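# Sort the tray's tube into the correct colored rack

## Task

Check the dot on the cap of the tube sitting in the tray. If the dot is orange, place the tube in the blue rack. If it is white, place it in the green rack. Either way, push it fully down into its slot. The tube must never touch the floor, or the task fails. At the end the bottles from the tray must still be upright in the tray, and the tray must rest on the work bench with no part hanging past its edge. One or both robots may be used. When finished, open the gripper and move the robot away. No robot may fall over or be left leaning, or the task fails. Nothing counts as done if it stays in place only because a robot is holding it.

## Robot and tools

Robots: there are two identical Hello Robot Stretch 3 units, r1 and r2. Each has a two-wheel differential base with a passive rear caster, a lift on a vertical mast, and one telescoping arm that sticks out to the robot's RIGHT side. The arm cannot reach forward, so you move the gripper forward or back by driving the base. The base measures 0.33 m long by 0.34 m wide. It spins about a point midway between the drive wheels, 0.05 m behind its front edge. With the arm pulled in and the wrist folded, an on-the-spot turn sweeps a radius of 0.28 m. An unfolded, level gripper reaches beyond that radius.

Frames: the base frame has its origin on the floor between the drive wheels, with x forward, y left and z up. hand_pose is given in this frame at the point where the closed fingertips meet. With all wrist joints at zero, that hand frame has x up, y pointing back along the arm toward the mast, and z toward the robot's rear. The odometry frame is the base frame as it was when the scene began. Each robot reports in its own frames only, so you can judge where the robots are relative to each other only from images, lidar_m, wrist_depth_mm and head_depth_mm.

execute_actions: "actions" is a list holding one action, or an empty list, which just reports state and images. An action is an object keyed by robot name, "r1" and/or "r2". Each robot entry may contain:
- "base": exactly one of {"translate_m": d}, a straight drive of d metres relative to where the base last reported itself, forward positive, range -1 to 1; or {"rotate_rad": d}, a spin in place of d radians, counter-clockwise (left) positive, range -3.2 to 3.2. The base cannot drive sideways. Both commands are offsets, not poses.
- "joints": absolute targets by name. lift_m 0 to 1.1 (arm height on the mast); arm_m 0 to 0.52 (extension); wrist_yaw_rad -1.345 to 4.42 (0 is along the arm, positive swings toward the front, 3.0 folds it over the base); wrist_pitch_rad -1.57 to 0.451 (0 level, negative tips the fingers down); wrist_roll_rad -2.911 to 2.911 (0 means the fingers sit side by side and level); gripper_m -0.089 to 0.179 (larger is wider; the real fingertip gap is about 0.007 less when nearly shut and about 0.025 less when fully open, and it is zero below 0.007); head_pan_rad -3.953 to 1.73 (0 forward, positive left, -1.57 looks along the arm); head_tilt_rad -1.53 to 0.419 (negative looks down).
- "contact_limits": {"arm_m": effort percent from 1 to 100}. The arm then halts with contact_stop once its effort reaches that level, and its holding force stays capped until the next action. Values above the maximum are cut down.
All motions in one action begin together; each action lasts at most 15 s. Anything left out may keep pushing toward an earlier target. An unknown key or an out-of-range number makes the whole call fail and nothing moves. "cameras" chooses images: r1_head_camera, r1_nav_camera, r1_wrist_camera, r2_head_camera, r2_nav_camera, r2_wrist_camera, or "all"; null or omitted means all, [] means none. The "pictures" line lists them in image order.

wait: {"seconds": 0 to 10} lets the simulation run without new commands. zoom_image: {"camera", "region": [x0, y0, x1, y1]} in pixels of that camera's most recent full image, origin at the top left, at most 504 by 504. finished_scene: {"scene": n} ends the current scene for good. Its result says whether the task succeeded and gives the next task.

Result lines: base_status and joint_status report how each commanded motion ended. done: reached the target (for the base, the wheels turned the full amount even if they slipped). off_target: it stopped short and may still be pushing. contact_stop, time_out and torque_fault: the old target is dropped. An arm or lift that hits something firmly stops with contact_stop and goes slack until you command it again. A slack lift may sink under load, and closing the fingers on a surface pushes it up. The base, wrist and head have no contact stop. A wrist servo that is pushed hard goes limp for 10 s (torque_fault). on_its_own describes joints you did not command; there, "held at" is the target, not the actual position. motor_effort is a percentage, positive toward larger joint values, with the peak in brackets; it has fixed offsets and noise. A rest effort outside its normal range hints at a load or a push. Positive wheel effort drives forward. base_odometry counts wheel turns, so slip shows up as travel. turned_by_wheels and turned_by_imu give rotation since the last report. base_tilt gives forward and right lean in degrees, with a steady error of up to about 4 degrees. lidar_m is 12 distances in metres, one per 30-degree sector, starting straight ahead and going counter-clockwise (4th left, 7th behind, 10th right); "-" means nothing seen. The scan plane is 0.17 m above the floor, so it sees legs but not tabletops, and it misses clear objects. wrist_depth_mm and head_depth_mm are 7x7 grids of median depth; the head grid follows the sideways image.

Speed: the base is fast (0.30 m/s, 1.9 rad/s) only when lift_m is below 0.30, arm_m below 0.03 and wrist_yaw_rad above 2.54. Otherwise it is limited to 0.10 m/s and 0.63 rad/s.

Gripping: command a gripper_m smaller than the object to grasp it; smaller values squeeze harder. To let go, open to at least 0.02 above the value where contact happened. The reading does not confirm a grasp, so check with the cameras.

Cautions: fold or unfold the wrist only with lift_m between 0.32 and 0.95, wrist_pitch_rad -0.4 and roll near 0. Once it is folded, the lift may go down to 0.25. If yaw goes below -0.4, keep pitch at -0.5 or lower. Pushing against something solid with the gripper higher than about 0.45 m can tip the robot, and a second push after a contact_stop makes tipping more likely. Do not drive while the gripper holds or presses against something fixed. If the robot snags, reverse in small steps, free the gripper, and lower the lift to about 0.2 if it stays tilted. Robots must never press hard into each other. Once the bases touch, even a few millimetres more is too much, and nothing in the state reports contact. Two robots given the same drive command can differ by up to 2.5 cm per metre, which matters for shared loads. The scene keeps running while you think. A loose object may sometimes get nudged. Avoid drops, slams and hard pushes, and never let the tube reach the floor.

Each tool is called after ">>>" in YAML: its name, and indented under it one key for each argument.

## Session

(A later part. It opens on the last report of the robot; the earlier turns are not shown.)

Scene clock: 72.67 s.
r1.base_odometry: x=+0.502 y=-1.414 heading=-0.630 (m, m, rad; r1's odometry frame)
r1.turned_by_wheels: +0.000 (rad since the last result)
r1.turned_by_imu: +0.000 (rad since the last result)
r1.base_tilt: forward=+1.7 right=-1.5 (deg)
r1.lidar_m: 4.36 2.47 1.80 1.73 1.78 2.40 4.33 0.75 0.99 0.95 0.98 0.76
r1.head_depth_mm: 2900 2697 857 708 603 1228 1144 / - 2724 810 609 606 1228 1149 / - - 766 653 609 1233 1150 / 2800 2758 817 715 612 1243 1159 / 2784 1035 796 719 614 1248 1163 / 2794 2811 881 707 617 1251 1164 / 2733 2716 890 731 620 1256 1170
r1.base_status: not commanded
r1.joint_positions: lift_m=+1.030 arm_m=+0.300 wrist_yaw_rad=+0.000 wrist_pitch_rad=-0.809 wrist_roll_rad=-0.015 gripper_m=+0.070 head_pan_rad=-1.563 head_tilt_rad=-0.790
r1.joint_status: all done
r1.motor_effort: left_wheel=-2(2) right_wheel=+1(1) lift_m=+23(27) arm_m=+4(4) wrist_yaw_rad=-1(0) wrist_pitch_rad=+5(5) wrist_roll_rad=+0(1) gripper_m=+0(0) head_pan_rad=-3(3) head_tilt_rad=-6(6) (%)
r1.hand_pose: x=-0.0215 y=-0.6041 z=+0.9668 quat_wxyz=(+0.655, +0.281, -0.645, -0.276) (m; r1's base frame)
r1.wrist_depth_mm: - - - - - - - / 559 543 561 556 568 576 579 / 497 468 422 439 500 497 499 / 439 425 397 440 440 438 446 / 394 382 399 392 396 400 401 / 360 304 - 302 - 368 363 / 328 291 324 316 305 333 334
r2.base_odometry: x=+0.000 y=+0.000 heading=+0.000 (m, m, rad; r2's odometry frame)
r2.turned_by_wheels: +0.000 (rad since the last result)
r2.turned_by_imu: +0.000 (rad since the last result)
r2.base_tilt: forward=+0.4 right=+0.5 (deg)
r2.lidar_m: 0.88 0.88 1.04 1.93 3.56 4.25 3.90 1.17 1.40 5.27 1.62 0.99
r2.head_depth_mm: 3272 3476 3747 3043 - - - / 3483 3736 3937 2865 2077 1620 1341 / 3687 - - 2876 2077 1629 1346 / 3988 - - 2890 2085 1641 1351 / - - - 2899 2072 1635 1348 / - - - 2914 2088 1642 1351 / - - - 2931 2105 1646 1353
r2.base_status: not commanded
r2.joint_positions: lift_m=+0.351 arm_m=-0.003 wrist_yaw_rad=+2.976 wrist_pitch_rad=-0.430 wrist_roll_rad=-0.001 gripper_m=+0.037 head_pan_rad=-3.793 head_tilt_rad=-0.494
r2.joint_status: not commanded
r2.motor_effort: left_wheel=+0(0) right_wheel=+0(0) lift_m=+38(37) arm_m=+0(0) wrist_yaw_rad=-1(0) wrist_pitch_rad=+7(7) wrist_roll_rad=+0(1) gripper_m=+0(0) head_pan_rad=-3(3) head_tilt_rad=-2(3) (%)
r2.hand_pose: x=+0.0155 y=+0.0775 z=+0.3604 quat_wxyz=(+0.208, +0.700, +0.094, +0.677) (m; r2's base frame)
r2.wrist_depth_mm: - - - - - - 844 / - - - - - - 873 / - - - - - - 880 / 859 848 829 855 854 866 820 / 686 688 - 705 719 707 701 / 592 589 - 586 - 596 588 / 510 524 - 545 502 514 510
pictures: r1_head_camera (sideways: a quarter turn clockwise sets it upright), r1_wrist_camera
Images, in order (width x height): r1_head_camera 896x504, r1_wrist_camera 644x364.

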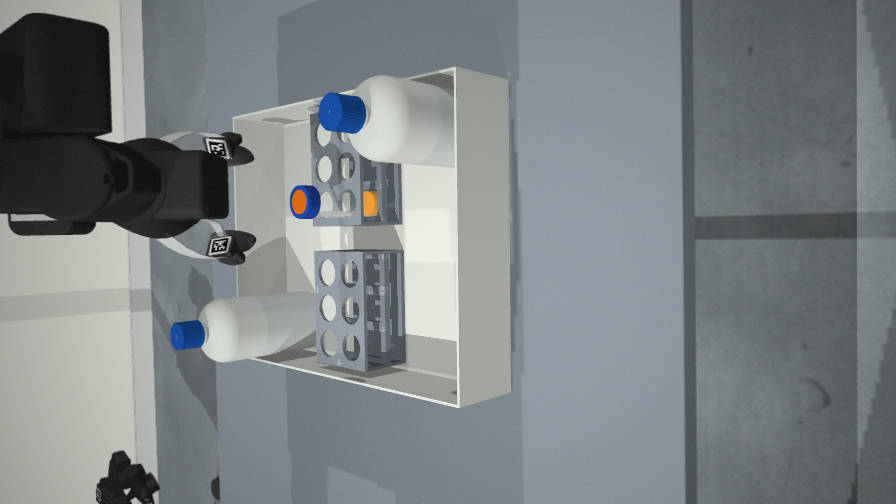

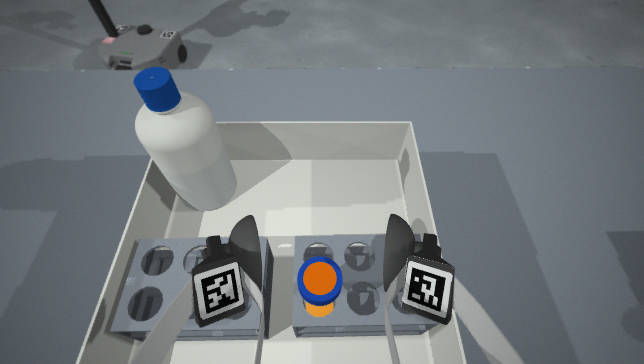

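>>> execute_actions:
  actions:
    - {"r1":{"joints":{"lift_m":0.975,"arm_m":0.305}}}
  cameras: ["r1_head_camera","r1_wrist_camera"]

Scene clock: 80.03 s.
r1.base_odometry: x=+0.502 y=-1.414 heading=-0.630 (m, m, rad; r1's odometry frame)
r1.turned_by_wheels: +0.000 (rad since the last result)
r1.turned_by_imu: -0.001 (rad since the last result)
r1.base_tilt: forward=+1.7 right=-1.5 (deg)
r1.lidar_m: 4.36 2.47 1.81 1.73 1.78 2.41 4.33 0.75 0.99 0.95 0.98 0.76
r1.head_depth_mm: - 1044 856 709 602 1225 1149 / - 1016 810 610 606 1230 1150 / - - 742 653 608 1233 1155 / 2782 2746 788 717 612 1240 1158 / 2804 1036 795 720 614 1246 1164 / 2782 2798 883 708 617 1250 1168 / 2740 2710 890 731 618 1258 1167
r1.base_status: not commanded
r1.joint_positions: lift_m=+0.975 arm_m=+0.305 wrist_yaw_rad=+0.000 wrist_pitch_rad=-0.809 wrist_roll_rad=-0.015 gripper_m=+0.070 head_pan_rad=-1.563 head_tilt_rad=-0.790
r1.joint_status: all done
r1.motor_effort: left_wheel=-2(2) right_wheel=+1(1) lift_m=+22(24) arm_m=+4(5) wrist_yaw_rad=+0(0) wrist_pitch_rad=+5(5) wrist_roll_rad=+0(1) gripper_m=+0(0) head_pan_rad=-3(3) head_tilt_rad=-6(6) (%)
r1.hand_pose: x=-0.0215 y=-0.6091 z=+0.9118 quat_wxyz=(+0.655, +0.281, -0.645, -0.277) (m; r1's base frame)
r1.wrist_depth_mm: - - - - - - - / 476 255 480 484 478 487 485 / 419 295 386 396 398 423 431 / 370 334 361 376 364 382 383 / 333 276 321 275 275 341 337 / 247 257 - 238 - 306 309 / 230 270 273 271 273 284 284
r2.base_odometry: x=+0.000 y=+0.000 heading=+0.000 (m, m, rad; r2's odometry frame)
r2.turned_by_wheels: +0.000 (rad since the last result)
r2.turned_by_imu: -0.001 (rad since the last result)
r2.base_tilt: forward=+0.4 right=+0.5 (deg)
r2.lidar_m: 0.88 0.88 1.05 1.94 3.55 4.20 3.91 1.17 1.40 5.24 1.63 0.99
r2.head_depth_mm: 3238 3508 3747 2999 - - - / 3475 3731 3946 2878 2072 1622 1335 / 3678 - - 2862 2072 1634 1346 / 3985 - - 2891 2081 1643 1348 / - - - 2888 2109 1645 1344 / - - - 2912 2100 1646 1349 / - - - 2944 2118 1655 1359
r2.base_status: not commanded
r2.joint_positions: lift_m=+0.351 arm_m=-0.003 wrist_yaw_rad=+2.976 wrist_pitch_rad=-0.430 wrist_roll_rad=-0.001 gripper_m=+0.037 head_pan_rad=-3.793 head_tilt_rad=-0.494
r2.joint_status: not commanded
r2.motor_effort: left_wheel=+0(1) right_wheel=+0(0) lift_m=+37(37) arm_m=-1(1) wrist_yaw_rad=-1(0) wrist_pitch_rad=+7(8) wrist_roll_rad=+1(0) gripper_m=+0(1) head_pan_rad=-3(4) head_tilt_rad=-3(5) (%)
r2.hand_pose: x=+0.0155 y=+0.0775 z=+0.3604 quat_wxyz=(+0.208, +0.700, +0.094, +0.677) (m; r2's base frame)
r2.wrist_depth_mm: - - - - - - 832 / - - - - - - 860 / - - - - - - 868 / 845 846 856 848 856 850 819 / 701 701 - 684 727 694 709 / 594 586 - 594 - 593 592 / 513 530 - 537 495 511 514
pictures: r1_head_camera (sideways: a quarter turn clockwise sets it upright), r1_wrist_camera
Images, in order (width x height): r1_head_camera 896x504, r1_wrist_camera 644x364.

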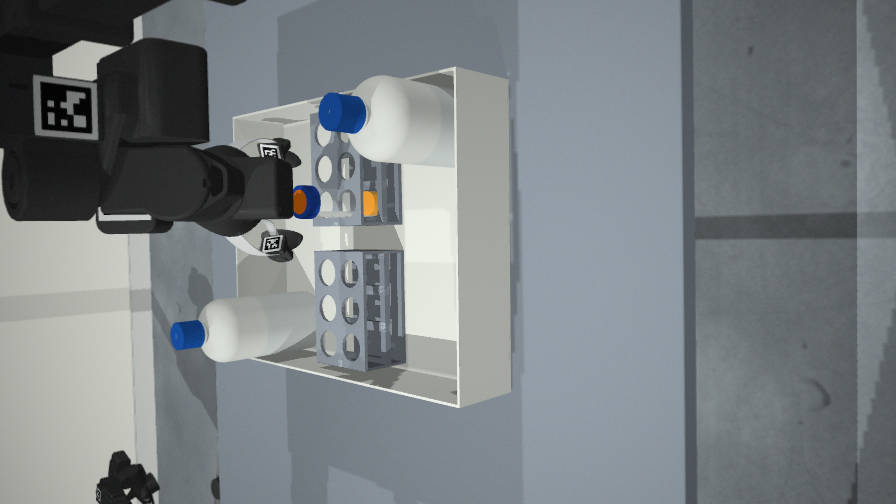

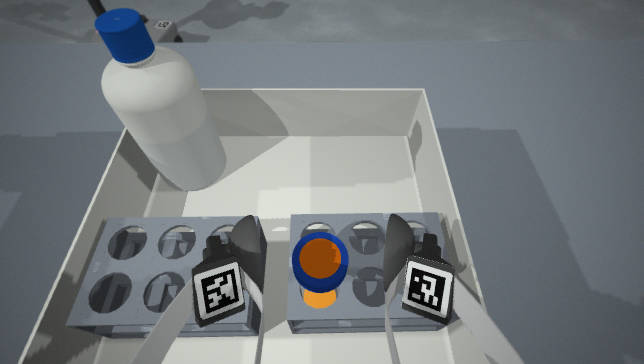

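>>> execute_actions:
  actions:
    - {"r1":{"joints":{"lift_m":0.948,"arm_m":0.298}}}
  cameras: ["r1_head_camera","r1_wrist_camera"]

>>> execute_actions:
  actions:
    - {"r1":{"joints":{"gripper_m":0.01}}}
  cameras: ["r1_head_camera","r1_wrist_camera"]

Scene clock: 84.93 s.
r1.base_odometry: x=+0.502 y=-1.414 heading=-0.630 (m, m, rad; r1's odometry frame)
r1.turned_by_wheels: +0.000 (rad since the last result)
r1.turned_by_imu: -0.001 (rad since the last result)
r1.base_tilt: forward=+1.6 right=-1.5 (deg)
r1.lidar_m: 4.35 2.47 1.80 1.72 1.78 2.40 4.33 0.75 0.99 0.95 0.98 0.76
r1.head_depth_mm: 2681 - 856 707 604 1229 1144 / - - 810 611 605 1236 1152 / 2686 - 743 653 608 1236 1157 / 2787 2766 782 717 611 1238 1156 / 2786 1034 796 720 614 1245 1163 / 2784 2810 884 707 616 1249 1168 / 2738 2728 891 730 619 1253 1171
r1.base_status: not commanded
r1.joint_positions: lift_m=+0.948 arm_m=+0.298 wrist_yaw_rad=+0.000 wrist_pitch_rad=-0.809 wrist_roll_rad=-0.015 gripper_m=+0.070 head_pan_rad=-1.563 head_tilt_rad=-0.790
r1.joint_status: all done
r1.motor_effort: left_wheel=-2(2) right_wheel=+1(2) lift_m=+22(23) arm_m=-4(4) wrist_yaw_rad=-2(1) wrist_pitch_rad=+5(5) wrist_roll_rad=+0(0) gripper_m=+0(0) head_pan_rad=-3(3) head_tilt_rad=-6(6) (%)
r1.hand_pose: x=-0.0215 y=-0.6026 z=+0.8848 quat_wxyz=(+0.655, +0.281, -0.645, -0.277) (m; r1's base frame)
r1.wrist_depth_mm: 505 238 512 498 514 511 516 / 430 248 344 356 372 444 444 / 375 291 368 378 373 385 387 / 329 311 340 340 325 341 340 / 243 258 271 175 252 304 310 / 216 224 - 239 - 274 282 / 233 252 254 255 256 251 261
r2.base_odometry: x=+0.000 y=+0.000 heading=+0.000 (m, m, rad; r2's odometry frame)
r2.turned_by_wheels: +0.000 (rad since the last result)
r2.turned_by_imu: -0.001 (rad since the last result)
r2.base_tilt: forward=+0.4 right=+0.5 (deg)
r2.lidar_m: 0.88 0.88 1.05 1.93 3.56 4.24 3.90 1.17 1.40 5.25 1.63 0.99
r2.head_depth_mm: 3224 3505 3695 3034 - - - / 3452 3709 3949 2859 2067 1623 1337 / 3681 - - 2850 2077 1629 1346 / - - - 2873 2084 1634 1341 / - - - 2904 2116 1646 1348 / - - - 2931 2108 1648 1355 / - - - 2899 2110 1659 1352
r2.base_status: not commanded
r2.joint_positions: lift_m=+0.351 arm_m=-0.003 wrist_yaw_rad=+2.976 wrist_pitch_rad=-0.430 wrist_roll_rad=-0.001 gripper_m=+0.037 head_pan_rad=-3.793 head_tilt_rad=-0.494
r2.joint_status: not commanded
r2.motor_effort: left_wheel=+1(1) right_wheel=+0(0) lift_m=+38(38) arm_m=+0(0) wrist_yaw_rad=-1(0) wrist_pitch_rad=+7(7) wrist_roll_rad=+0(0) gripper_m=-1(1) head_pan_rad=-4(3) head_tilt_rad=-3(3) (%)
r2.hand_pose: x=+0.0155 y=+0.0775 z=+0.3604 quat_wxyz=(+0.208, +0.700, +0.094, +0.677) (m; r2's base frame)
r2.wrist_depth_mm: - - - - - - 847 / - - - - - - 854 / - - - - - - 882 / 846 850 855 848 859 840 822 / 688 685 - 700 725 707 702 / 592 589 - 591 - 587 596 / 506 527 - 542 501 517 512
pictures: r1_head_camera (sideways: a quarter turn clockwise sets it upright), r1_wrist_camera
Images, in order (width x height): r1_head_camera 896x504, r1_wrist_camera 644x364.

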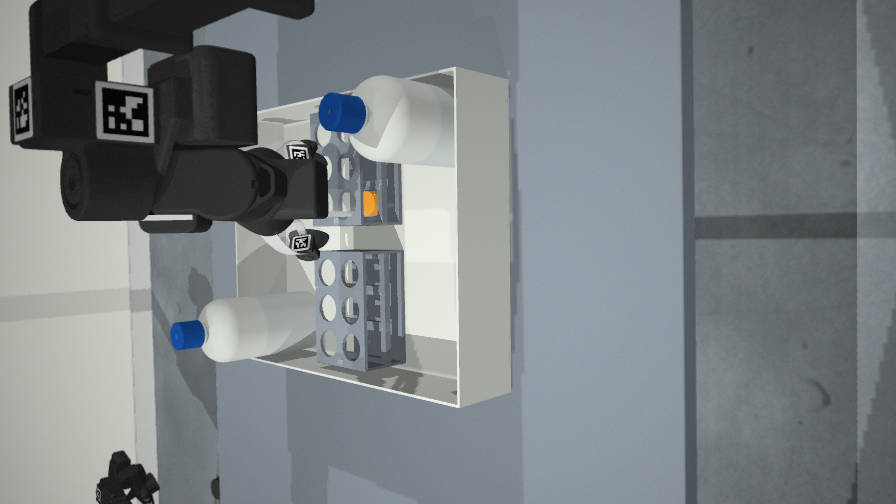

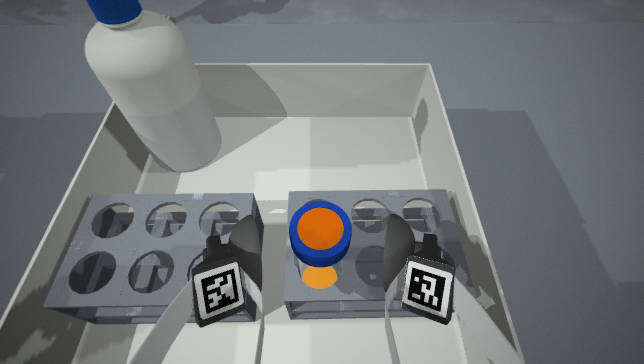

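Scene clock: 86.03 s.
r1.base_odometry: x=+0.502 y=-1.414 heading=-0.630 (m, m, rad; r1's odometry frame)
r1.turned_by_wheels: +0.000 (rad since the last result)
r1.turned_by_imu: +0.000 (rad since the last result)
r1.base_tilt: forward=+1.6 right=-1.5 (deg)
r1.lidar_m: 4.36 2.47 1.80 1.73 1.78 2.41 4.35 0.75 0.99 0.95 0.98 0.76
r1.head_depth_mm: 2675 - 853 707 604 1222 1144 / - - 813 610 606 1231 1153 / 2674 - 744 653 609 1233 1155 / 2785 2738 791 715 611 1243 1158 / 2788 1035 794 719 615 1246 1163 / 2805 2802 886 708 617 1252 1166 / 2761 2738 890 730 620 1260 1172
r1.base_status: not commanded
r1.joint_positions: lift_m=+0.948 arm_m=+0.298 wrist_yaw_rad=+0.000 wrist_pitch_rad=-0.809 wrist_roll_rad=-0.015 gripper_m=+0.010 head_pan_rad=-1.563 head_tilt_rad=-0.790
r1.joint_status: all done
r1.motor_effort: left_wheel=-2(2) right_wheel=+1(1) lift_m=+22(22) arm_m=-4(4) wrist_yaw_rad=-1(1) wrist_pitch_rad=+5(5) wrist_roll_rad=+0(0) gripper_m=-7(82) head_pan_rad=-3(3) head_tilt_rad=-6(6) (%)
r1.hand_pose: x=-0.0215 y=-0.6026 z=+0.8848 quat_wxyz=(+0.655, +0.281, -0.645, -0.277) (m; r1's base frame)
r1.wrist_depth_mm: 502 236 504 510 510 517 513 / 431 246 342 355 367 439 442 / 378 293 370 381 374 389 389 / 331 311 337 341 324 346 344 / 242 260 248 176 247 301 309 / 217 221 253 240 240 271 281 / 230 250 255 254 253 227 258
r2.base_odometry: x=+0.000 y=+0.000 heading=+0.000 (m, m, rad; r2's odometry frame)
r2.turned_by_wheels: +0.000 (rad since the last result)
r2.turned_by_imu: +0.000 (rad since the last result)
r2.base_tilt: forward=+0.4 right=+0.5 (deg)
r2.lidar_m: 0.88 0.88 1.05 1.93 3.55 4.24 3.87 1.17 1.40 5.25 1.63 0.99
r2.head_depth_mm: 3225 3493 3761 3037 - - - / 3503 3720 3886 2836 2073 1630 1340 / 3678 - - 2913 2077 1632 1348 / - - - 2884 2077 1641 1345 / - - - 2877 2085 1641 1351 / - - - 2920 2101 1638 1350 / - - - 2933 2105 1653 1351
r2.base_status: not commanded
r2.joint_positions: lift_m=+0.351 arm_m=-0.003 wrist_yaw_rad=+2.976 wrist_pitch_rad=-0.430 wrist_roll_rad=-0.001 gripper_m=+0.037 head_pan_rad=-3.793 head_tilt_rad=-0.494
r2.joint_status: not commanded
r2.motor_effort: left_wheel=+0(0) right_wheel=+0(0) lift_m=+38(38) arm_m=+0(0) wrist_yaw_rad=-1(0) wrist_pitch_rad=+8(7) wrist_roll_rad=+0(1) gripper_m=+0(1) head_pan_rad=-3(3) head_tilt_rad=-2(3) (%)
r2.hand_pose: x=+0.0155 y=+0.0775 z=+0.3604 quat_wxyz=(+0.208, +0.700, +0.094, +0.677) (m; r2's base frame)
r2.wrist_depth_mm: - - - - - - 844 / - - - - - - 859 / - - - - - - 880 / 852 852 856 855 845 849 816 / 702 684 - 700 724 700 700 / 594 590 - 592 - 590 589 / 514 523 - 537 499 515 511
pictures: r1_head_camera (sideways: a quarter turn clockwise sets it upright), r1_wrist_camera
Images, in order (width x height): r1_head_camera 896x504, r1_wrist_camera 644x364.

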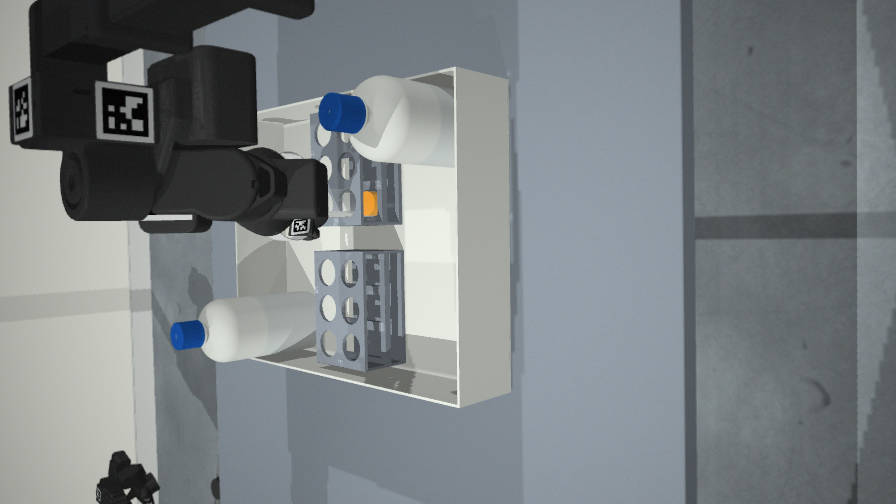

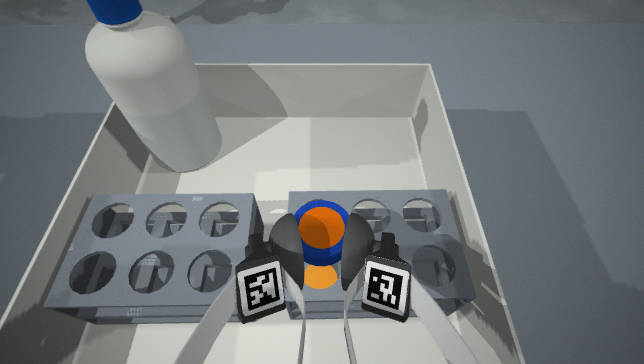

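Squeeze, lift, and retract to clear the far bottle.

>>> execute_actions:
  actions:
    - {"r1":{"joints":{"gripper_m":-0.01,"lift_m":1.1}}}
  cameras: ["r1_head_camera","r1_wrist_camera"]

>>> execute_actions:
  actions:
    - {"r1":{"joints":{"arm_m":0.22}}}
  cameras: ["r1_head_camera","r1_wrist_camera"]

Scene clock: 93.27 s.
r1.base_odometry: x=+0.502 y=-1.414 heading=-0.630 (m, m, rad; r1's odometry frame)
r1.turned_by_wheels: +0.000 (rad since the last result)
r1.turned_by_imu: -0.001 (rad since the last result)
r1.base_tilt: forward=+1.7 right=-1.5 (deg)
r1.lidar_m: 4.36 2.47 1.80 1.72 1.78 2.40 4.34 0.75 0.99 0.95 0.98 0.76
r1.head_depth_mm: 2769 2699 857 707 602 1227 1143 / 2776 2727 810 610 605 1230 1150 / - 1059 785 652 609 1232 1158 / 2843 2708 819 716 611 1242 1159 / 2808 1034 795 720 613 1244 1165 / 2803 2822 883 707 617 1253 1171 / 2737 2733 890 731 620 1253 1167
r1.base_status: not commanded
r1.joint_positions: lift_m=+1.099 arm_m=+0.298 wrist_yaw_rad=+0.000 wrist_pitch_rad=-0.810 wrist_roll_rad=-0.015 gripper_m=-0.009 head_pan_rad=-1.563 head_tilt_rad=-0.790
r1.joint_status: all done
r1.motor_effort: left_wheel=-2(2) right_wheel=+2(1) lift_m=+31(31) arm_m=-4(4) wrist_yaw_rad=+0(1) wrist_pitch_rad=+5(5) wrist_roll_rad=-1(0) gripper_m=-14(84) head_pan_rad=-3(3) head_tilt_rad=-6(6) (%)
r1.hand_pose: x=-0.0215 y=-0.6023 z=+1.0359 quat_wxyz=(+0.655, +0.281, -0.645, -0.277) (m; r1's base frame)
r1.wrist_depth_mm: - - - - - - - / - - - - - - - / 586 586 596 592 581 601 599 / 518 503 402 499 512 524 524 / 479 461 461 176 473 482 473 / 426 416 381 251 433 427 428 / 392 382 377 387 371 399 401
r2.base_odometry: x=+0.000 y=+0.000 heading=+0.000 (m, m, rad; r2's odometry frame)
r2.turned_by_wheels: +0.000 (rad since the last result)
r2.turned_by_imu: -0.001 (rad since the last result)
r2.base_tilt: forward=+0.4 right=+0.5 (deg)
r2.lidar_m: 0.87 0.88 1.05 1.93 3.55 4.25 3.87 1.17 1.39 5.23 1.63 0.99
r2.head_depth_mm: 3247 3476 3738 3042 - - - / 3458 3728 3948 2855 2074 1624 1342 / 3700 - - 2887 2088 1626 1342 / - - - 2865 2081 1644 1350 / - - - 2916 2093 1644 1345 / - - - 2899 2108 1643 1358 / - - - 2930 2099 1659 1357
r2.base_status: not commanded
r2.joint_positions: lift_m=+0.351 arm_m=-0.003 wrist_yaw_rad=+2.976 wrist_pitch_rad=-0.430 wrist_roll_rad=-0.001 gripper_m=+0.037 head_pan_rad=-3.793 head_tilt_rad=-0.494
r2.joint_status: not commanded
r2.motor_effort: left_wheel=+0(0) right_wheel=+0(0) lift_m=+37(37) arm_m=+0(1) wrist_yaw_rad=+0(0) wrist_pitch_rad=+7(7) wrist_roll_rad=+0(1) gripper_m=+0(1) head_pan_rad=-3(3) head_tilt_rad=-3(3) (%)
r2.hand_pose: x=+0.0155 y=+0.0775 z=+0.3604 quat_wxyz=(+0.208, +0.700, +0.094, +0.677) (m; r2's base frame)
r2.wrist_depth_mm: - - - - - - 854 / - - - - - - 864 / - - - - - - 880 / 857 839 844 853 827 846 809 / 683 697 - 696 720 700 704 / 587 582 - 592 - 596 588 / 502 525 - 546 497 517 513
pictures: r1_head_camera (sideways: a quarter turn clockwise sets it upright), r1_wrist_camera
Images, in order (width x height): r1_head_camera 896x504, r1_wrist_camera 644x364.

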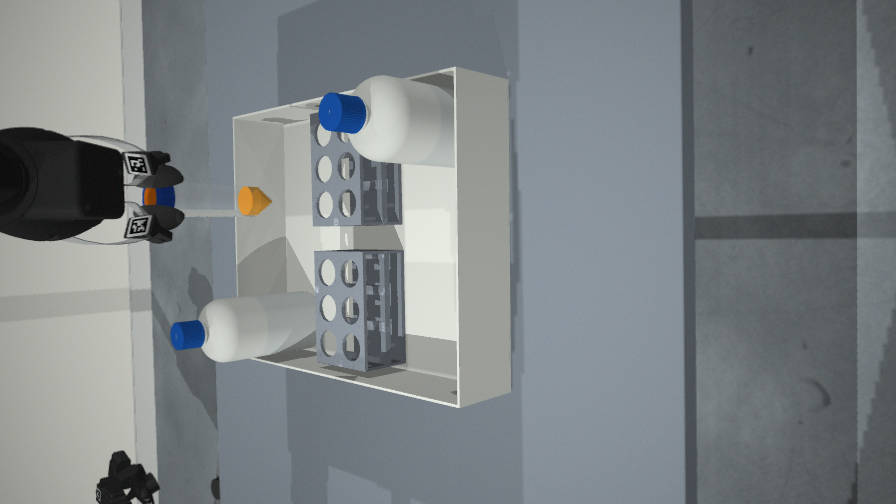

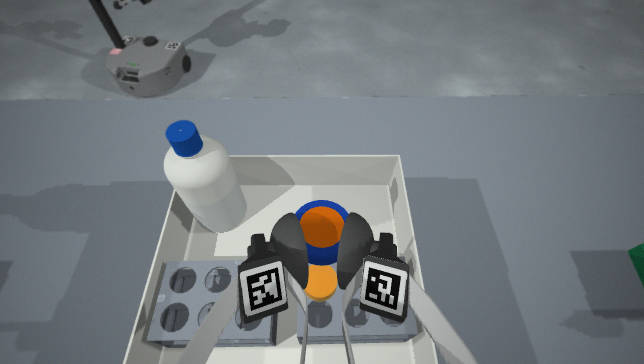

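Scene clock: 95.03 s.
r1.base_odometry: x=+0.502 y=-1.414 heading=-0.630 (m, m, rad; r1's odometry frame)
r1.turned_by_wheels: +0.000 (rad since the last result)
r1.turned_by_imu: +0.000 (rad since the last result)
r1.base_tilt: forward=+1.7 right=-1.5 (deg)
r1.lidar_m: 4.35 2.47 1.80 1.72 1.78 2.40 4.34 0.75 0.99 0.95 0.98 0.76
r1.head_depth_mm: 2772 2684 856 708 603 1227 1147 / 2769 2698 811 610 606 1230 1153 / - 875 767 653 608 1236 1156 / 2723 2781 817 715 612 1241 1160 / 2789 1036 794 721 615 1250 1160 / 2783 2804 884 707 616 1249 1168 / 2742 2729 892 733 619 1258 1171
r1.base_status: not commanded
r1.joint_positions: lift_m=+1.099 arm_m=+0.220 wrist_yaw_rad=+0.000 wrist_pitch_rad=-0.811 wrist_roll_rad=-0.015 gripper_m=-0.009 head_pan_rad=-1.563 head_tilt_rad=-0.790
r1.joint_status: all done
r1.motor_effort: left_wheel=-2(2) right_wheel=+2(1) lift_m=+30(31) arm_m=-4(0) wrist_yaw_rad=+0(0) wrist_pitch_rad=+5(5) wrist_roll_rad=-1(0) gripper_m=-15(15) head_pan_rad=-3(3) head_tilt_rad=-6(6) (%)
r1.hand_pose: x=-0.0215 y=-0.5243 z=+1.0359 quat_wxyz=(+0.655, +0.281, -0.645, -0.277) (m; r1's base frame)
r1.wrist_depth_mm: - - - - - - - / 668 691 672 668 667 696 682 / 602 588 437 546 580 599 600 / 523 520 501 523 523 527 533 / 467 460 423 176 467 473 467 / 422 429 403 251 430 434 431 / 395 388 397 392 255 395 400
r2.base_odometry: x=+0.000 y=+0.000 heading=+0.000 (m, m, rad; r2's odometry frame)
r2.turned_by_wheels: +0.000 (rad since the last result)
r2.turned_by_imu: +0.000 (rad since the last result)
r2.base_tilt: forward=+0.4 right=+0.5 (deg)
r2.lidar_m: 0.88 0.88 1.04 1.93 3.55 4.25 3.89 1.17 1.40 5.24 1.63 0.99
r2.head_depth_mm: 3300 3514 3771 3013 - - - / 3470 3779 3934 2861 2079 1631 1343 / 3747 - - 2841 2081 1631 1345 / 3975 - - 2879 2085 1633 1345 / - - - 2886 2087 1638 1347 / - - - 2916 2111 1639 1354 / - - - 2916 2113 1654 1357
r2.base_status: not commanded
r2.joint_positions: lift_m=+0.351 arm_m=-0.003 wrist_yaw_rad=+2.976 wrist_pitch_rad=-0.430 wrist_roll_rad=-0.001 gripper_m=+0.037 head_pan_rad=-3.793 head_tilt_rad=-0.494
r2.joint_status: not commanded
r2.motor_effort: left_wheel=+0(0) right_wheel=+0(0) lift_m=+37(37) arm_m=+0(0) wrist_yaw_rad=-1(1) wrist_pitch_rad=+7(8) wrist_roll_rad=+1(0) gripper_m=-1(1) head_pan_rad=-4(3) head_tilt_rad=-2(2) (%)
r2.hand_pose: x=+0.0155 y=+0.0775 z=+0.3604 quat_wxyz=(+0.208, +0.700, +0.094, +0.677) (m; r2's base frame)
r2.wrist_depth_mm: - - - - - - 847 / - - - - - - 847 / - - - - - - 881 / 862 857 857 854 864 845 822 / 682 693 - 705 715 703 705 / 591 587 - 597 - 597 596 / 514 526 - 542 501 516 511
pictures: r1_head_camera (sideways: a quarter turn clockwise sets it upright), r1_wrist_camera
Images, in order (width x height): r1_head_camera 896x504, r1_wrist_camera 644x364.

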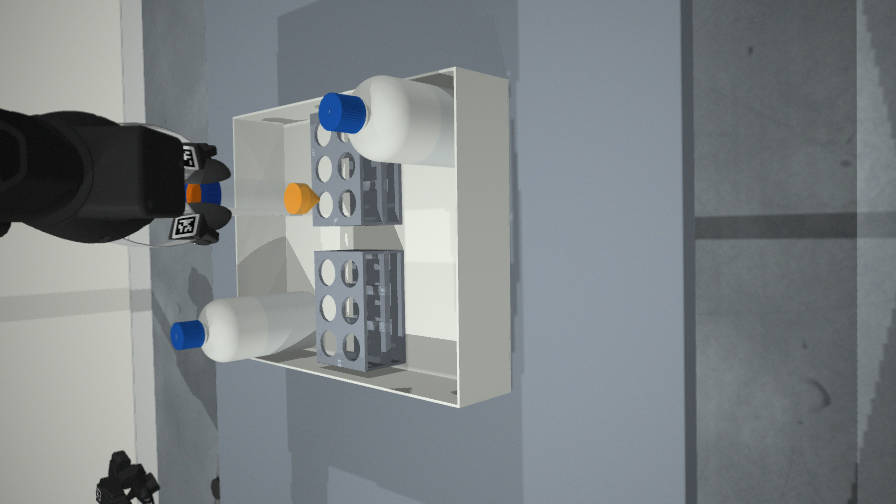

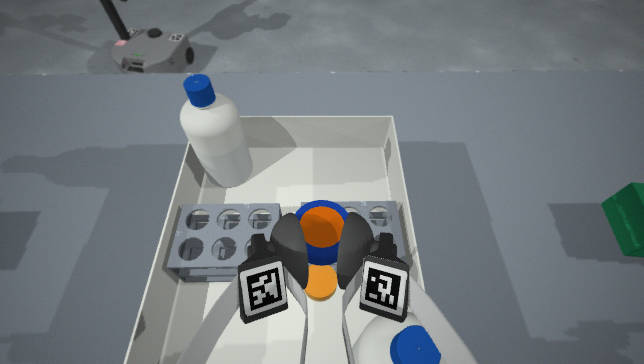

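>>> execute_actions:
  actions:
    - {"r1":{"base":{"translate_m":0.52}}}
  cameras: ["r1_head_camera","r1_wrist_camera"]

>>> execute_actions:
  actions:
    - {"r1":{"joints":{"arm_m":0.29,"lift_m":1.03}}}
  cameras: ["r1_head_camera","r1_wrist_camera"]

Scene clock: 104.83 s.
r1.base_odometry: x=+0.922 y=-1.720 heading=-0.630 (m, m, rad; r1's odometry frame)
r1.turned_by_wheels: +0.000 (rad since the last result)
r1.turned_by_imu: -0.002 (rad since the last result)
r1.base_tilt: forward=+1.6 right=-1.5 (deg)
r1.lidar_m: 3.84 2.51 1.77 1.73 1.79 2.42 1.24 1.24 0.98 0.94 0.34 4.00
r1.head_depth_mm: 2780 2690 856 707 603 557 1147 / 2760 2711 861 713 606 558 1149 / - 985 838 716 607 561 1153 / 2745 2775 795 719 611 563 1158 / 2676 2668 879 723 615 566 1125 / 2628 2699 886 727 618 567 1130 / 2796 2852 2205 1758 620 569 1172
r1.base_status: done
r1.joint_positions: lift_m=+1.099 arm_m=+0.220 wrist_yaw_rad=+0.000 wrist_pitch_rad=-0.811 wrist_roll_rad=-0.015 gripper_m=-0.009 head_pan_rad=-1.563 head_tilt_rad=-0.790
r1.joint_status: not commanded
r1.motor_effort: left_wheel=-2(4) right_wheel=+1(6) lift_m=+32(31) arm_m=-4(4) wrist_yaw_rad=+1(0) wrist_pitch_rad=+5(5) wrist_roll_rad=+0(0) gripper_m=-15(15) head_pan_rad=-3(3) head_tilt_rad=-7(6) (%)
r1.hand_pose: x=-0.0215 y=-0.5243 z=+1.0359 quat_wxyz=(+0.655, +0.281, -0.645, -0.277) (m; r1's base frame)
r1.wrist_depth_mm: - - - - - - - / - - 670 672 679 687 681 / - - 578 596 593 574 440 / - - 518 531 540 516 511 / - 498 465 177 478 475 424 / - 430 435 253 440 439 406 / - 394 386 395 394 400 383
r2.base_odometry: x=+0.000 y=+0.000 heading=+0.000 (m, m, rad; r2's odometry frame)
r2.turned_by_wheels: +0.000 (rad since the last result)
r2.turned_by_imu: -0.002 (rad since the last result)
r2.base_tilt: forward=+0.5 right=+0.5 (deg)
r2.lidar_m: 0.88 0.88 1.05 1.94 3.56 4.25 3.89 1.17 1.40 5.24 1.63 0.99
r2.head_depth_mm: 3217 3535 3753 3009 - - - / 3461 3756 3947 2879 2076 1626 1340 / 3702 - - 2886 2073 1635 1342 / - - - 2873 2083 1629 1347 / - - - 2884 2086 1639 1350 / - - - 2891 2093 1644 1343 / - - - 2896 2118 1651 1359
r2.base_status: not commanded
r2.joint_positions: lift_m=+0.351 arm_m=-0.003 wrist_yaw_rad=+2.976 wrist_pitch_rad=-0.430 wrist_roll_rad=-0.001 gripper_m=+0.037 head_pan_rad=-3.793 head_tilt_rad=-0.494
r2.joint_status: not commanded
r2.motor_effort: left_wheel=+0(1) right_wheel=+0(0) lift_m=+37(37) arm_m=+0(0) wrist_yaw_rad=+0(1) wrist_pitch_rad=+8(7) wrist_roll_rad=+0(0) gripper_m=-1(0) head_pan_rad=-3(3) head_tilt_rad=-2(2) (%)
r2.hand_pose: x=+0.0155 y=+0.0775 z=+0.3604 quat_wxyz=(+0.208, +0.700, +0.094, +0.677) (m; r2's base frame)
r2.wrist_depth_mm: - - - - - - 833 / - - - - - - 860 / - - - - - - 886 / 844 863 842 848 859 864 832 / 704 694 - 696 722 691 698 / 594 601 - 591 - 594 595 / 511 520 - 540 495 511 514
pictures: r1_head_camera (sideways: a quarter turn clockwise sets it upright), r1_wrist_camera
Images, in order (width x height): r1_head_camera 896x504, r1_wrist_camera 644x364.

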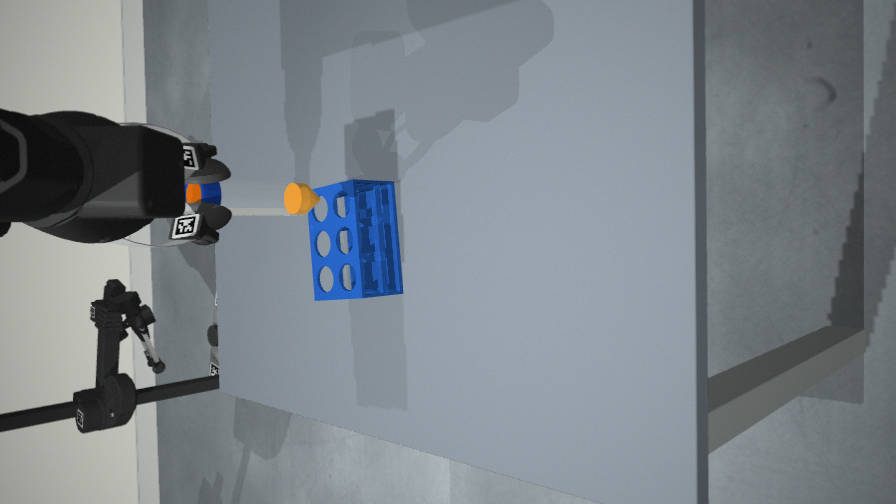

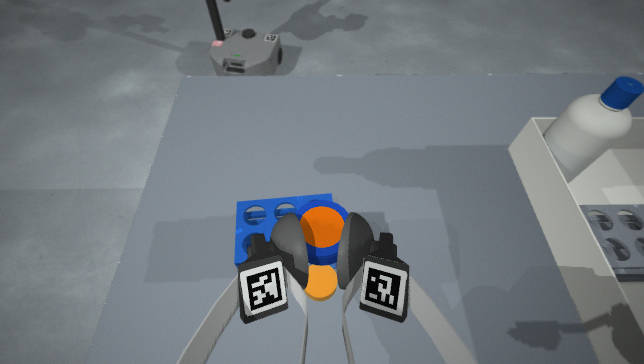

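Scene clock: 106.53 s.
r1.base_odometry: x=+0.922 y=-1.720 heading=-0.630 (m, m, rad; r1's odometry frame)
r1.turned_by_wheels: +0.000 (rad since the last result)
r1.turned_by_imu: +0.000 (rad since the last result)
r1.base_tilt: forward=+1.7 right=-1.5 (deg)
r1.lidar_m: 3.83 2.50 1.78 1.74 1.79 2.42 1.24 1.24 0.98 0.94 0.34 4.01
r1.head_depth_mm: 2840 2700 858 709 604 556 1145 / - 2707 859 711 606 558 1146 / - - 865 715 609 561 1155 / 2791 2754 793 719 611 563 1159 / 2671 2663 879 723 614 566 1128 / 2628 2692 885 728 619 568 1131 / 2757 2840 2190 1753 619 571 1168
r1.base_status: not commanded
r1.joint_positions: lift_m=+1.030 arm_m=+0.290 wrist_yaw_rad=+0.000 wrist_pitch_rad=-0.811 wrist_roll_rad=-0.015 gripper_m=-0.009 head_pan_rad=-1.563 head_tilt_rad=-0.790
r1.joint_status: all done
r1.motor_effort: left_wheel=-2(2) right_wheel=+1(1) lift_m=+22(25) arm_m=+4(5) wrist_yaw_rad=-1(0) wrist_pitch_rad=+5(6) wrist_roll_rad=+0(0) gripper_m=-15(15) head_pan_rad=-4(2) head_tilt_rad=-6(6) (%)
r1.hand_pose: x=-0.0215 y=-0.5937 z=+0.9665 quat_wxyz=(+0.655, +0.281, -0.645, -0.277) (m; r1's base frame)
r1.wrist_depth_mm: - - - - - - - / - - 570 565 567 568 572 / - 518 490 495 496 499 407 / - 452 438 442 445 449 386 / - 395 394 176 400 394 384 / - 360 352 249 368 365 355 / 979 329 332 330 335 331 333
r2.base_odometry: x=+0.000 y=+0.000 heading=+0.000 (m, m, rad; r2's odometry frame)
r2.turned_by_wheels: +0.000 (rad since the last result)
r2.turned_by_imu: +0.000 (rad since the last result)
r2.base_tilt: forward=+0.4 right=+0.5 (deg)
r2.lidar_m: 0.88 0.88 1.04 1.93 3.55 4.26 3.86 1.17 1.40 5.24 1.63 0.99
r2.head_depth_mm: 3267 3499 3769 3017 - - - / 3443 3719 3928 2866 2079 1622 1341 / 3740 - - 2867 2084 1631 1345 / - - - 2902 2084 1628 1340 / - - - 2912 2089 1642 1352 / - - - 2950 2103 1646 1351 / - - - 2939 2099 1647 1357
r2.base_status: not commanded
r2.joint_positions: lift_m=+0.351 arm_m=-0.003 wrist_yaw_rad=+2.976 wrist_pitch_rad=-0.430 wrist_roll_rad=-0.001 gripper_m=+0.037 head_pan_rad=-3.793 head_tilt_rad=-0.494
r2.joint_status: not commanded
r2.motor_effort: left_wheel=+0(1) right_wheel=+0(0) lift_m=+38(37) arm_m=+0(0) wrist_yaw_rad=-1(1) wrist_pitch_rad=+8(7) wrist_roll_rad=+1(0) gripper_m=+0(0) head_pan_rad=-3(3) head_tilt_rad=-2(3) (%)
r2.hand_pose: x=+0.0155 y=+0.0775 z=+0.3604 quat_wxyz=(+0.208, +0.700, +0.094, +0.677) (m; r2's base frame)
r2.wrist_depth_mm: - - - - - - 859 / - - - - - - 859 / - - - - - - 881 / 838 839 854 861 851 854 828 / 686 693 - 694 725 694 698 / 597 586 - 595 - 593 602 / 512 521 - 538 499 516 516
pictures: r1_head_camera (sideways: a quarter turn clockwise sets it upright), r1_wrist_camera
Images, in order (width x height): r1_head_camera 896x504, r1_wrist_camera 644x364.

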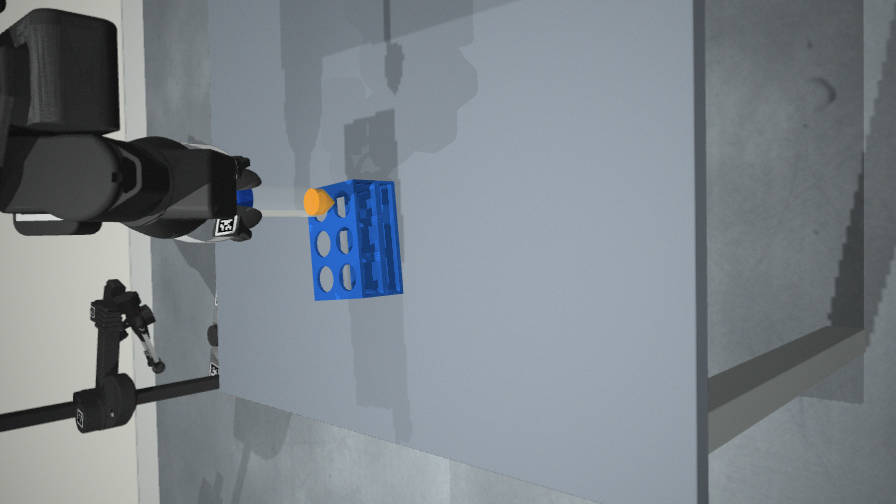

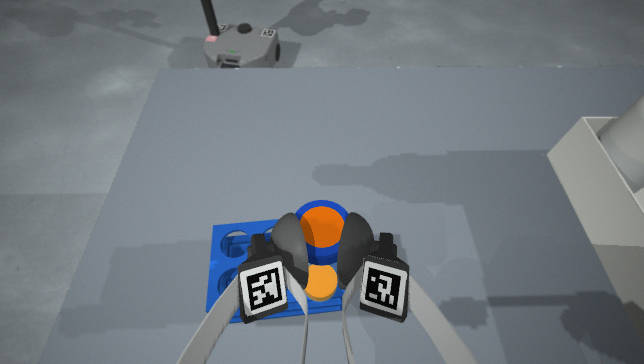

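>>> execute_actions:
  actions:
    - {"r1":{"base":{"translate_m":0.005},"joints":{"arm_m":0.307,"lift_m":1.012}}}
  cameras: ["r1_head_camera","r1_wrist_camera"]

>>> zoom_image:
  camera: "r1_head_camera"
  region: [220,140,440,320]

>>> zoom_image:
  camera: "r1_wrist_camera"
  region: [200,180,440,364]

Scene clock: 111.73 s.
r1.base_odometry: x=+0.926 y=-1.723 heading=-0.630 (m, m, rad; r1's odometry frame)
r1.turned_by_wheels: +0.000 (rad since the last result)
r1.turned_by_imu: -0.001 (rad since the last result)
r1.base_tilt: forward=+1.6 right=-1.6 (deg)
r1.lidar_m: 3.83 2.51 1.78 1.73 1.79 2.42 1.25 1.25 0.98 0.94 0.34 4.00
r1.head_depth_mm: 2770 2703 855 708 603 556 1147 / - 2671 862 710 606 558 1153 / - - 856 716 609 561 1153 / 2756 2804 786 720 610 563 1159 / 2680 2682 879 723 614 566 1127 / 2626 2611 886 726 618 568 1130 / 2795 2840 2210 1764 621 569 1168
r1.base_status: done
r1.joint_positions: lift_m=+1.012 arm_m=+0.307 wrist_yaw_rad=+0.000 wrist_pitch_rad=-0.811 wrist_roll_rad=-0.015 gripper_m=-0.009 head_pan_rad=-1.563 head_tilt_rad=-0.790
r1.joint_status: all done
r1.motor_effort: left_wheel=-2(3) right_wheel=+1(7) lift_m=+23(23) arm_m=+4(3) wrist_yaw_rad=+0(1) wrist_pitch_rad=+6(6) wrist_roll_rad=+0(0) gripper_m=-15(15) head_pan_rad=-2(4) head_tilt_rad=-6(6) (%)
r1.hand_pose: x=-0.0215 y=-0.6107 z=+0.9485 quat_wxyz=(+0.655, +0.281, -0.645, -0.277) (m; r1's base frame)
r1.wrist_depth_mm: - - - - - - - / - - 534 532 529 544 537 / - 480 470 468 466 468 429 / - 417 423 419 415 419 387 / - 378 374 176 379 378 373 / - 340 331 251 353 346 339 / 323 314 311 311 315 317 319
r2.base_odometry: x=+0.000 y=+0.000 heading=+0.000 (m, m, rad; r2's odometry frame)
r2.turned_by_wheels: +0.000 (rad since the last result)
r2.turned_by_imu: -0.001 (rad since the last result)
r2.base_tilt: forward=+0.4 right=+0.5 (deg)
r2.lidar_m: 0.88 0.88 1.05 1.93 3.55 4.25 3.89 1.17 1.40 5.25 1.62 0.99
r2.head_depth_mm: 3277 3499 3737 3023 - - - / 3442 3719 3956 2875 2069 1619 1340 / 3693 - - 2869 2088 1644 1346 / - - - 2902 2091 1644 1342 / - - - 2934 2100 1642 1350 / - - - 2905 2107 1633 1355 / - - - 2949 2097 1649 1350
r2.base_status: not commanded
r2.joint_positions: lift_m=+0.351 arm_m=-0.003 wrist_yaw_rad=+2.976 wrist_pitch_rad=-0.430 wrist_roll_rad=-0.001 gripper_m=+0.037 head_pan_rad=-3.793 head_tilt_rad=-0.494
r2.joint_status: not commanded
r2.motor_effort: left_wheel=+0(0) right_wheel=+0(1) lift_m=+37(37) arm_m=+0(0) wrist_yaw_rad=-1(1) wrist_pitch_rad=+7(7) wrist_roll_rad=+0(0) gripper_m=+0(0) head_pan_rad=-4(4) head_tilt_rad=-2(3) (%)
r2.hand_pose: x=+0.0155 y=+0.0775 z=+0.3604 quat_wxyz=(+0.208, +0.700, +0.094, +0.677) (m; r2's base frame)
r2.wrist_depth_mm: - - - - - - 844 / - - - - - - 853 / - - - - - - 875 / 844 853 835 848 849 857 824 / 692 686 - 707 720 706 688 / 594 586 - 594 - 589 594 / 505 520 - 540 498 511 510
pictures: r1_head_camera (sideways: a quarter turn clockwise sets it upright), r1_wrist_camera
Images, in order (width x height): r1_head_camera 896x504, r1_wrist_camera 644x364.

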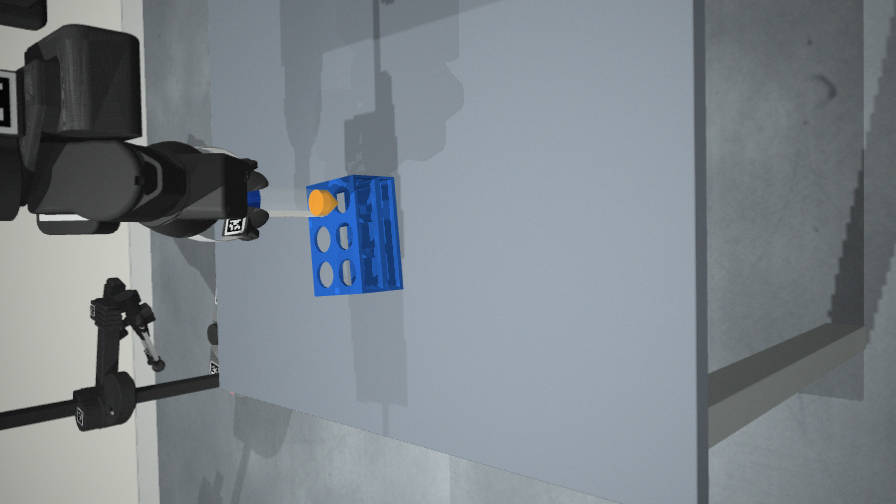

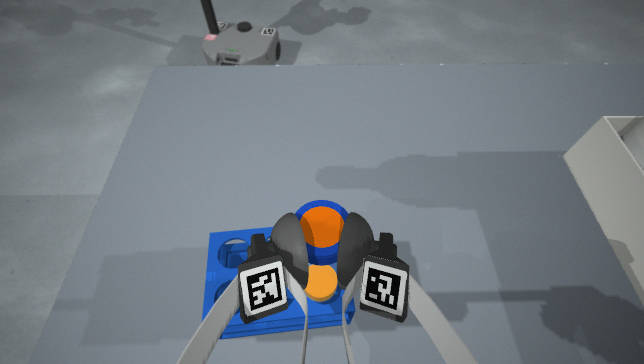

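Region (220, 140, 440, 320) of r1_head_camera's 896x504 image, scaled by 2.291, with more detail than that image has; it fills the top 412 rows of this view, and the rest is white.

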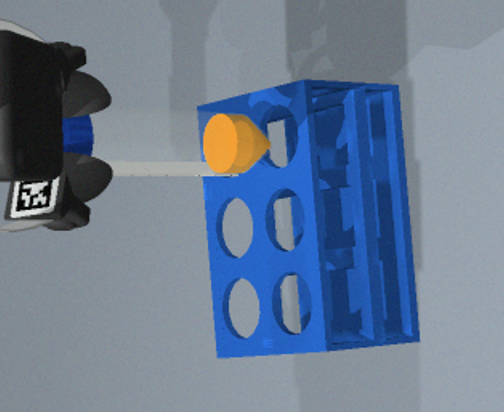

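Region (200, 180, 440, 364) of r1_wrist_camera's 644x364 image, scaled by 2.100; it fills the top 386 rows of this view, and the rest is white.

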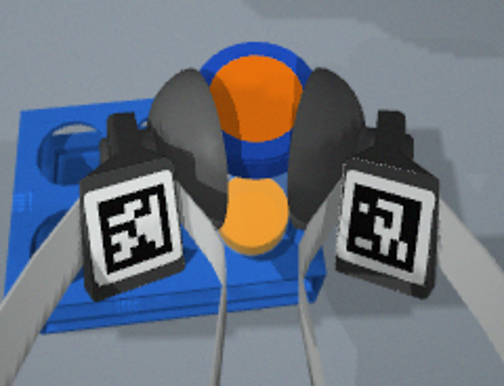

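>>> execute_actions:
  actions:
    - {"r1":{"joints":{"lift_m":0.99}}}
  cameras: ["r1_head_camera","r1_wrist_camera"]

>>> zoom_image:
  camera: "r1_head_camera"
  region: [220,140,440,320]

Scene clock: 120.13 s.
r1.base_odometry: x=+0.926 y=-1.723 heading=-0.630 (m, m, rad; r1's odometry frame)
r1.turned_by_wheels: +0.000 (rad since the last result)
r1.turned_by_imu: -0.001 (rad since the last result)
r1.base_tilt: forward=+1.6 right=-1.4 (deg)
r1.lidar_m: 3.83 2.51 1.77 1.73 1.79 2.41 1.24 1.24 0.98 0.94 0.34 4.02
r1.head_depth_mm: 2762 1047 855 707 603 554 1145 / - 1034 862 712 605 558 1147 / - - 855 714 610 560 1156 / 2744 2760 777 721 612 563 1156 / 2674 2687 879 725 614 566 1126 / 2628 2615 886 727 616 568 1131 / 2774 2832 2206 1760 620 570 1167
r1.base_status: not commanded
r1.joint_positions: lift_m=+0.990 arm_m=+0.307 wrist_yaw_rad=+0.000 wrist_pitch_rad=-0.811 wrist_roll_rad=-0.015 gripper_m=-0.009 head_pan_rad=-1.563 head_tilt_rad=-0.790
r1.joint_status: all done
r1.motor_effort: left_wheel=-2(2) right_wheel=+1(1) lift_m=+22(26) arm_m=+4(4) wrist_yaw_rad=+0(1) wrist_pitch_rad=+6(6) wrist_roll_rad=+0(1) gripper_m=-15(15) head_pan_rad=-3(3) head_tilt_rad=-6(6) (%)
r1.hand_pose: x=-0.0215 y=-0.6107 z=+0.9265 quat_wxyz=(+0.655, +0.281, -0.645, -0.277) (m; r1's base frame)
r1.wrist_depth_mm: - - - - - - - / - - 496 501 505 503 514 / - 445 439 439 444 445 388 / - 388 391 392 392 394 377 / - 351 317 176 354 355 355 / 330 319 276 252 329 324 321 / 298 291 290 294 294 295 295
r2.base_odometry: x=+0.000 y=+0.000 heading=+0.000 (m, m, rad; r2's odometry frame)
r2.turned_by_wheels: +0.000 (rad since the last result)
r2.turned_by_imu: -0.001 (rad since the last result)
r2.base_tilt: forward=+0.4 right=+0.5 (deg)
r2.lidar_m: 0.88 0.88 1.05 1.93 3.55 4.25 3.88 1.17 1.40 5.24 1.62 0.99
r2.head_depth_mm: 3237 3482 3748 3013 - - - / 3462 3730 3950 2860 2082 1635 1334 / 3722 - - 2857 2086 1632 1342 / 3964 - - 2898 2088 1637 1346 / - - - 2867 2087 1641 1344 / - - - 2905 2105 1643 1356 / 3999 - - 2917 2103 1645 1351
r2.base_status: not commanded
r2.joint_positions: lift_m=+0.351 arm_m=-0.003 wrist_yaw_rad=+2.976 wrist_pitch_rad=-0.430 wrist_roll_rad=-0.001 gripper_m=+0.037 head_pan_rad=-3.793 head_tilt_rad=-0.494
r2.joint_status: not commanded
r2.motor_effort: left_wheel=+0(0) right_wheel=+0(0) lift_m=+38(38) arm_m=+0(0) wrist_yaw_rad=+0(1) wrist_pitch_rad=+7(7) wrist_roll_rad=+1(1) gripper_m=+0(0) head_pan_rad=-3(3) head_tilt_rad=-4(3) (%)
r2.hand_pose: x=+0.0155 y=+0.0775 z=+0.3604 quat_wxyz=(+0.208, +0.700, +0.094, +0.677) (m; r2's base frame)
r2.wrist_depth_mm: - - - - - - 839 / - - - - - - 858 / - - - - - - 866 / 855 845 856 843 832 867 811 / 698 700 - 700 725 704 707 / 592 589 - 584 - 598 591 / 511 526 - 540 498 514 514
pictures: r1_head_camera (sideways: a quarter turn clockwise sets it upright), r1_wrist_camera
Images, in order (width x height): r1_head_camera 896x504, r1_wrist_camera 644x364.

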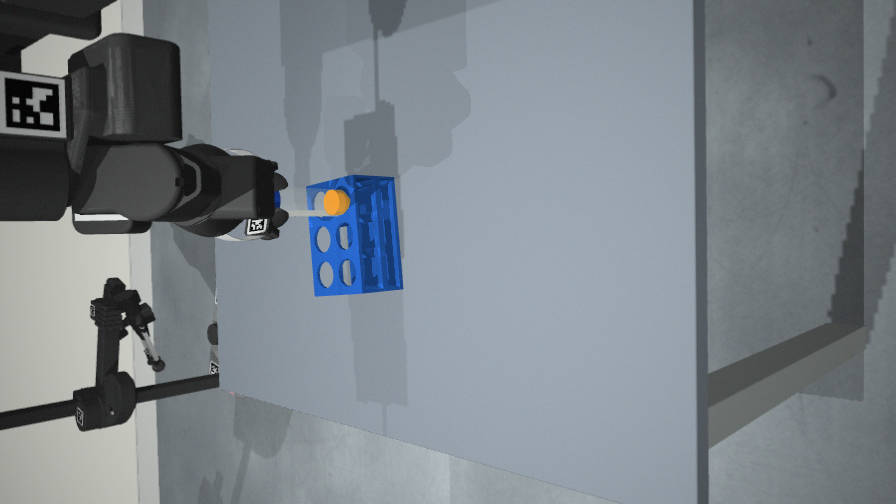

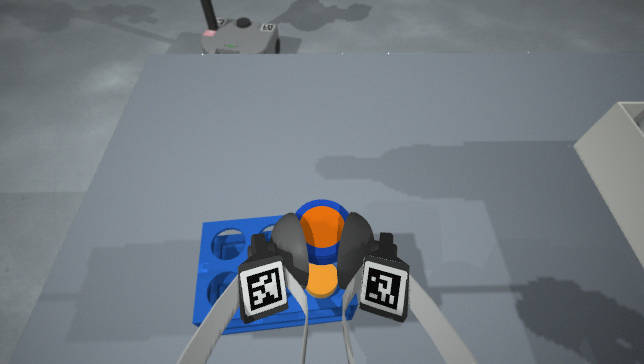

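Region (220, 140, 440, 320) of r1_head_camera's 896x504 image, scaled by 2.291, with more detail than that image has; it fills the top 412 rows of this view, and the rest is white.

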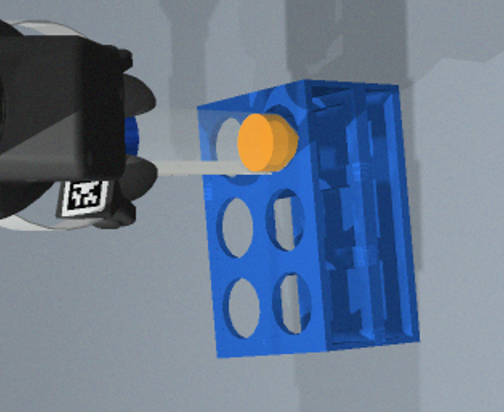

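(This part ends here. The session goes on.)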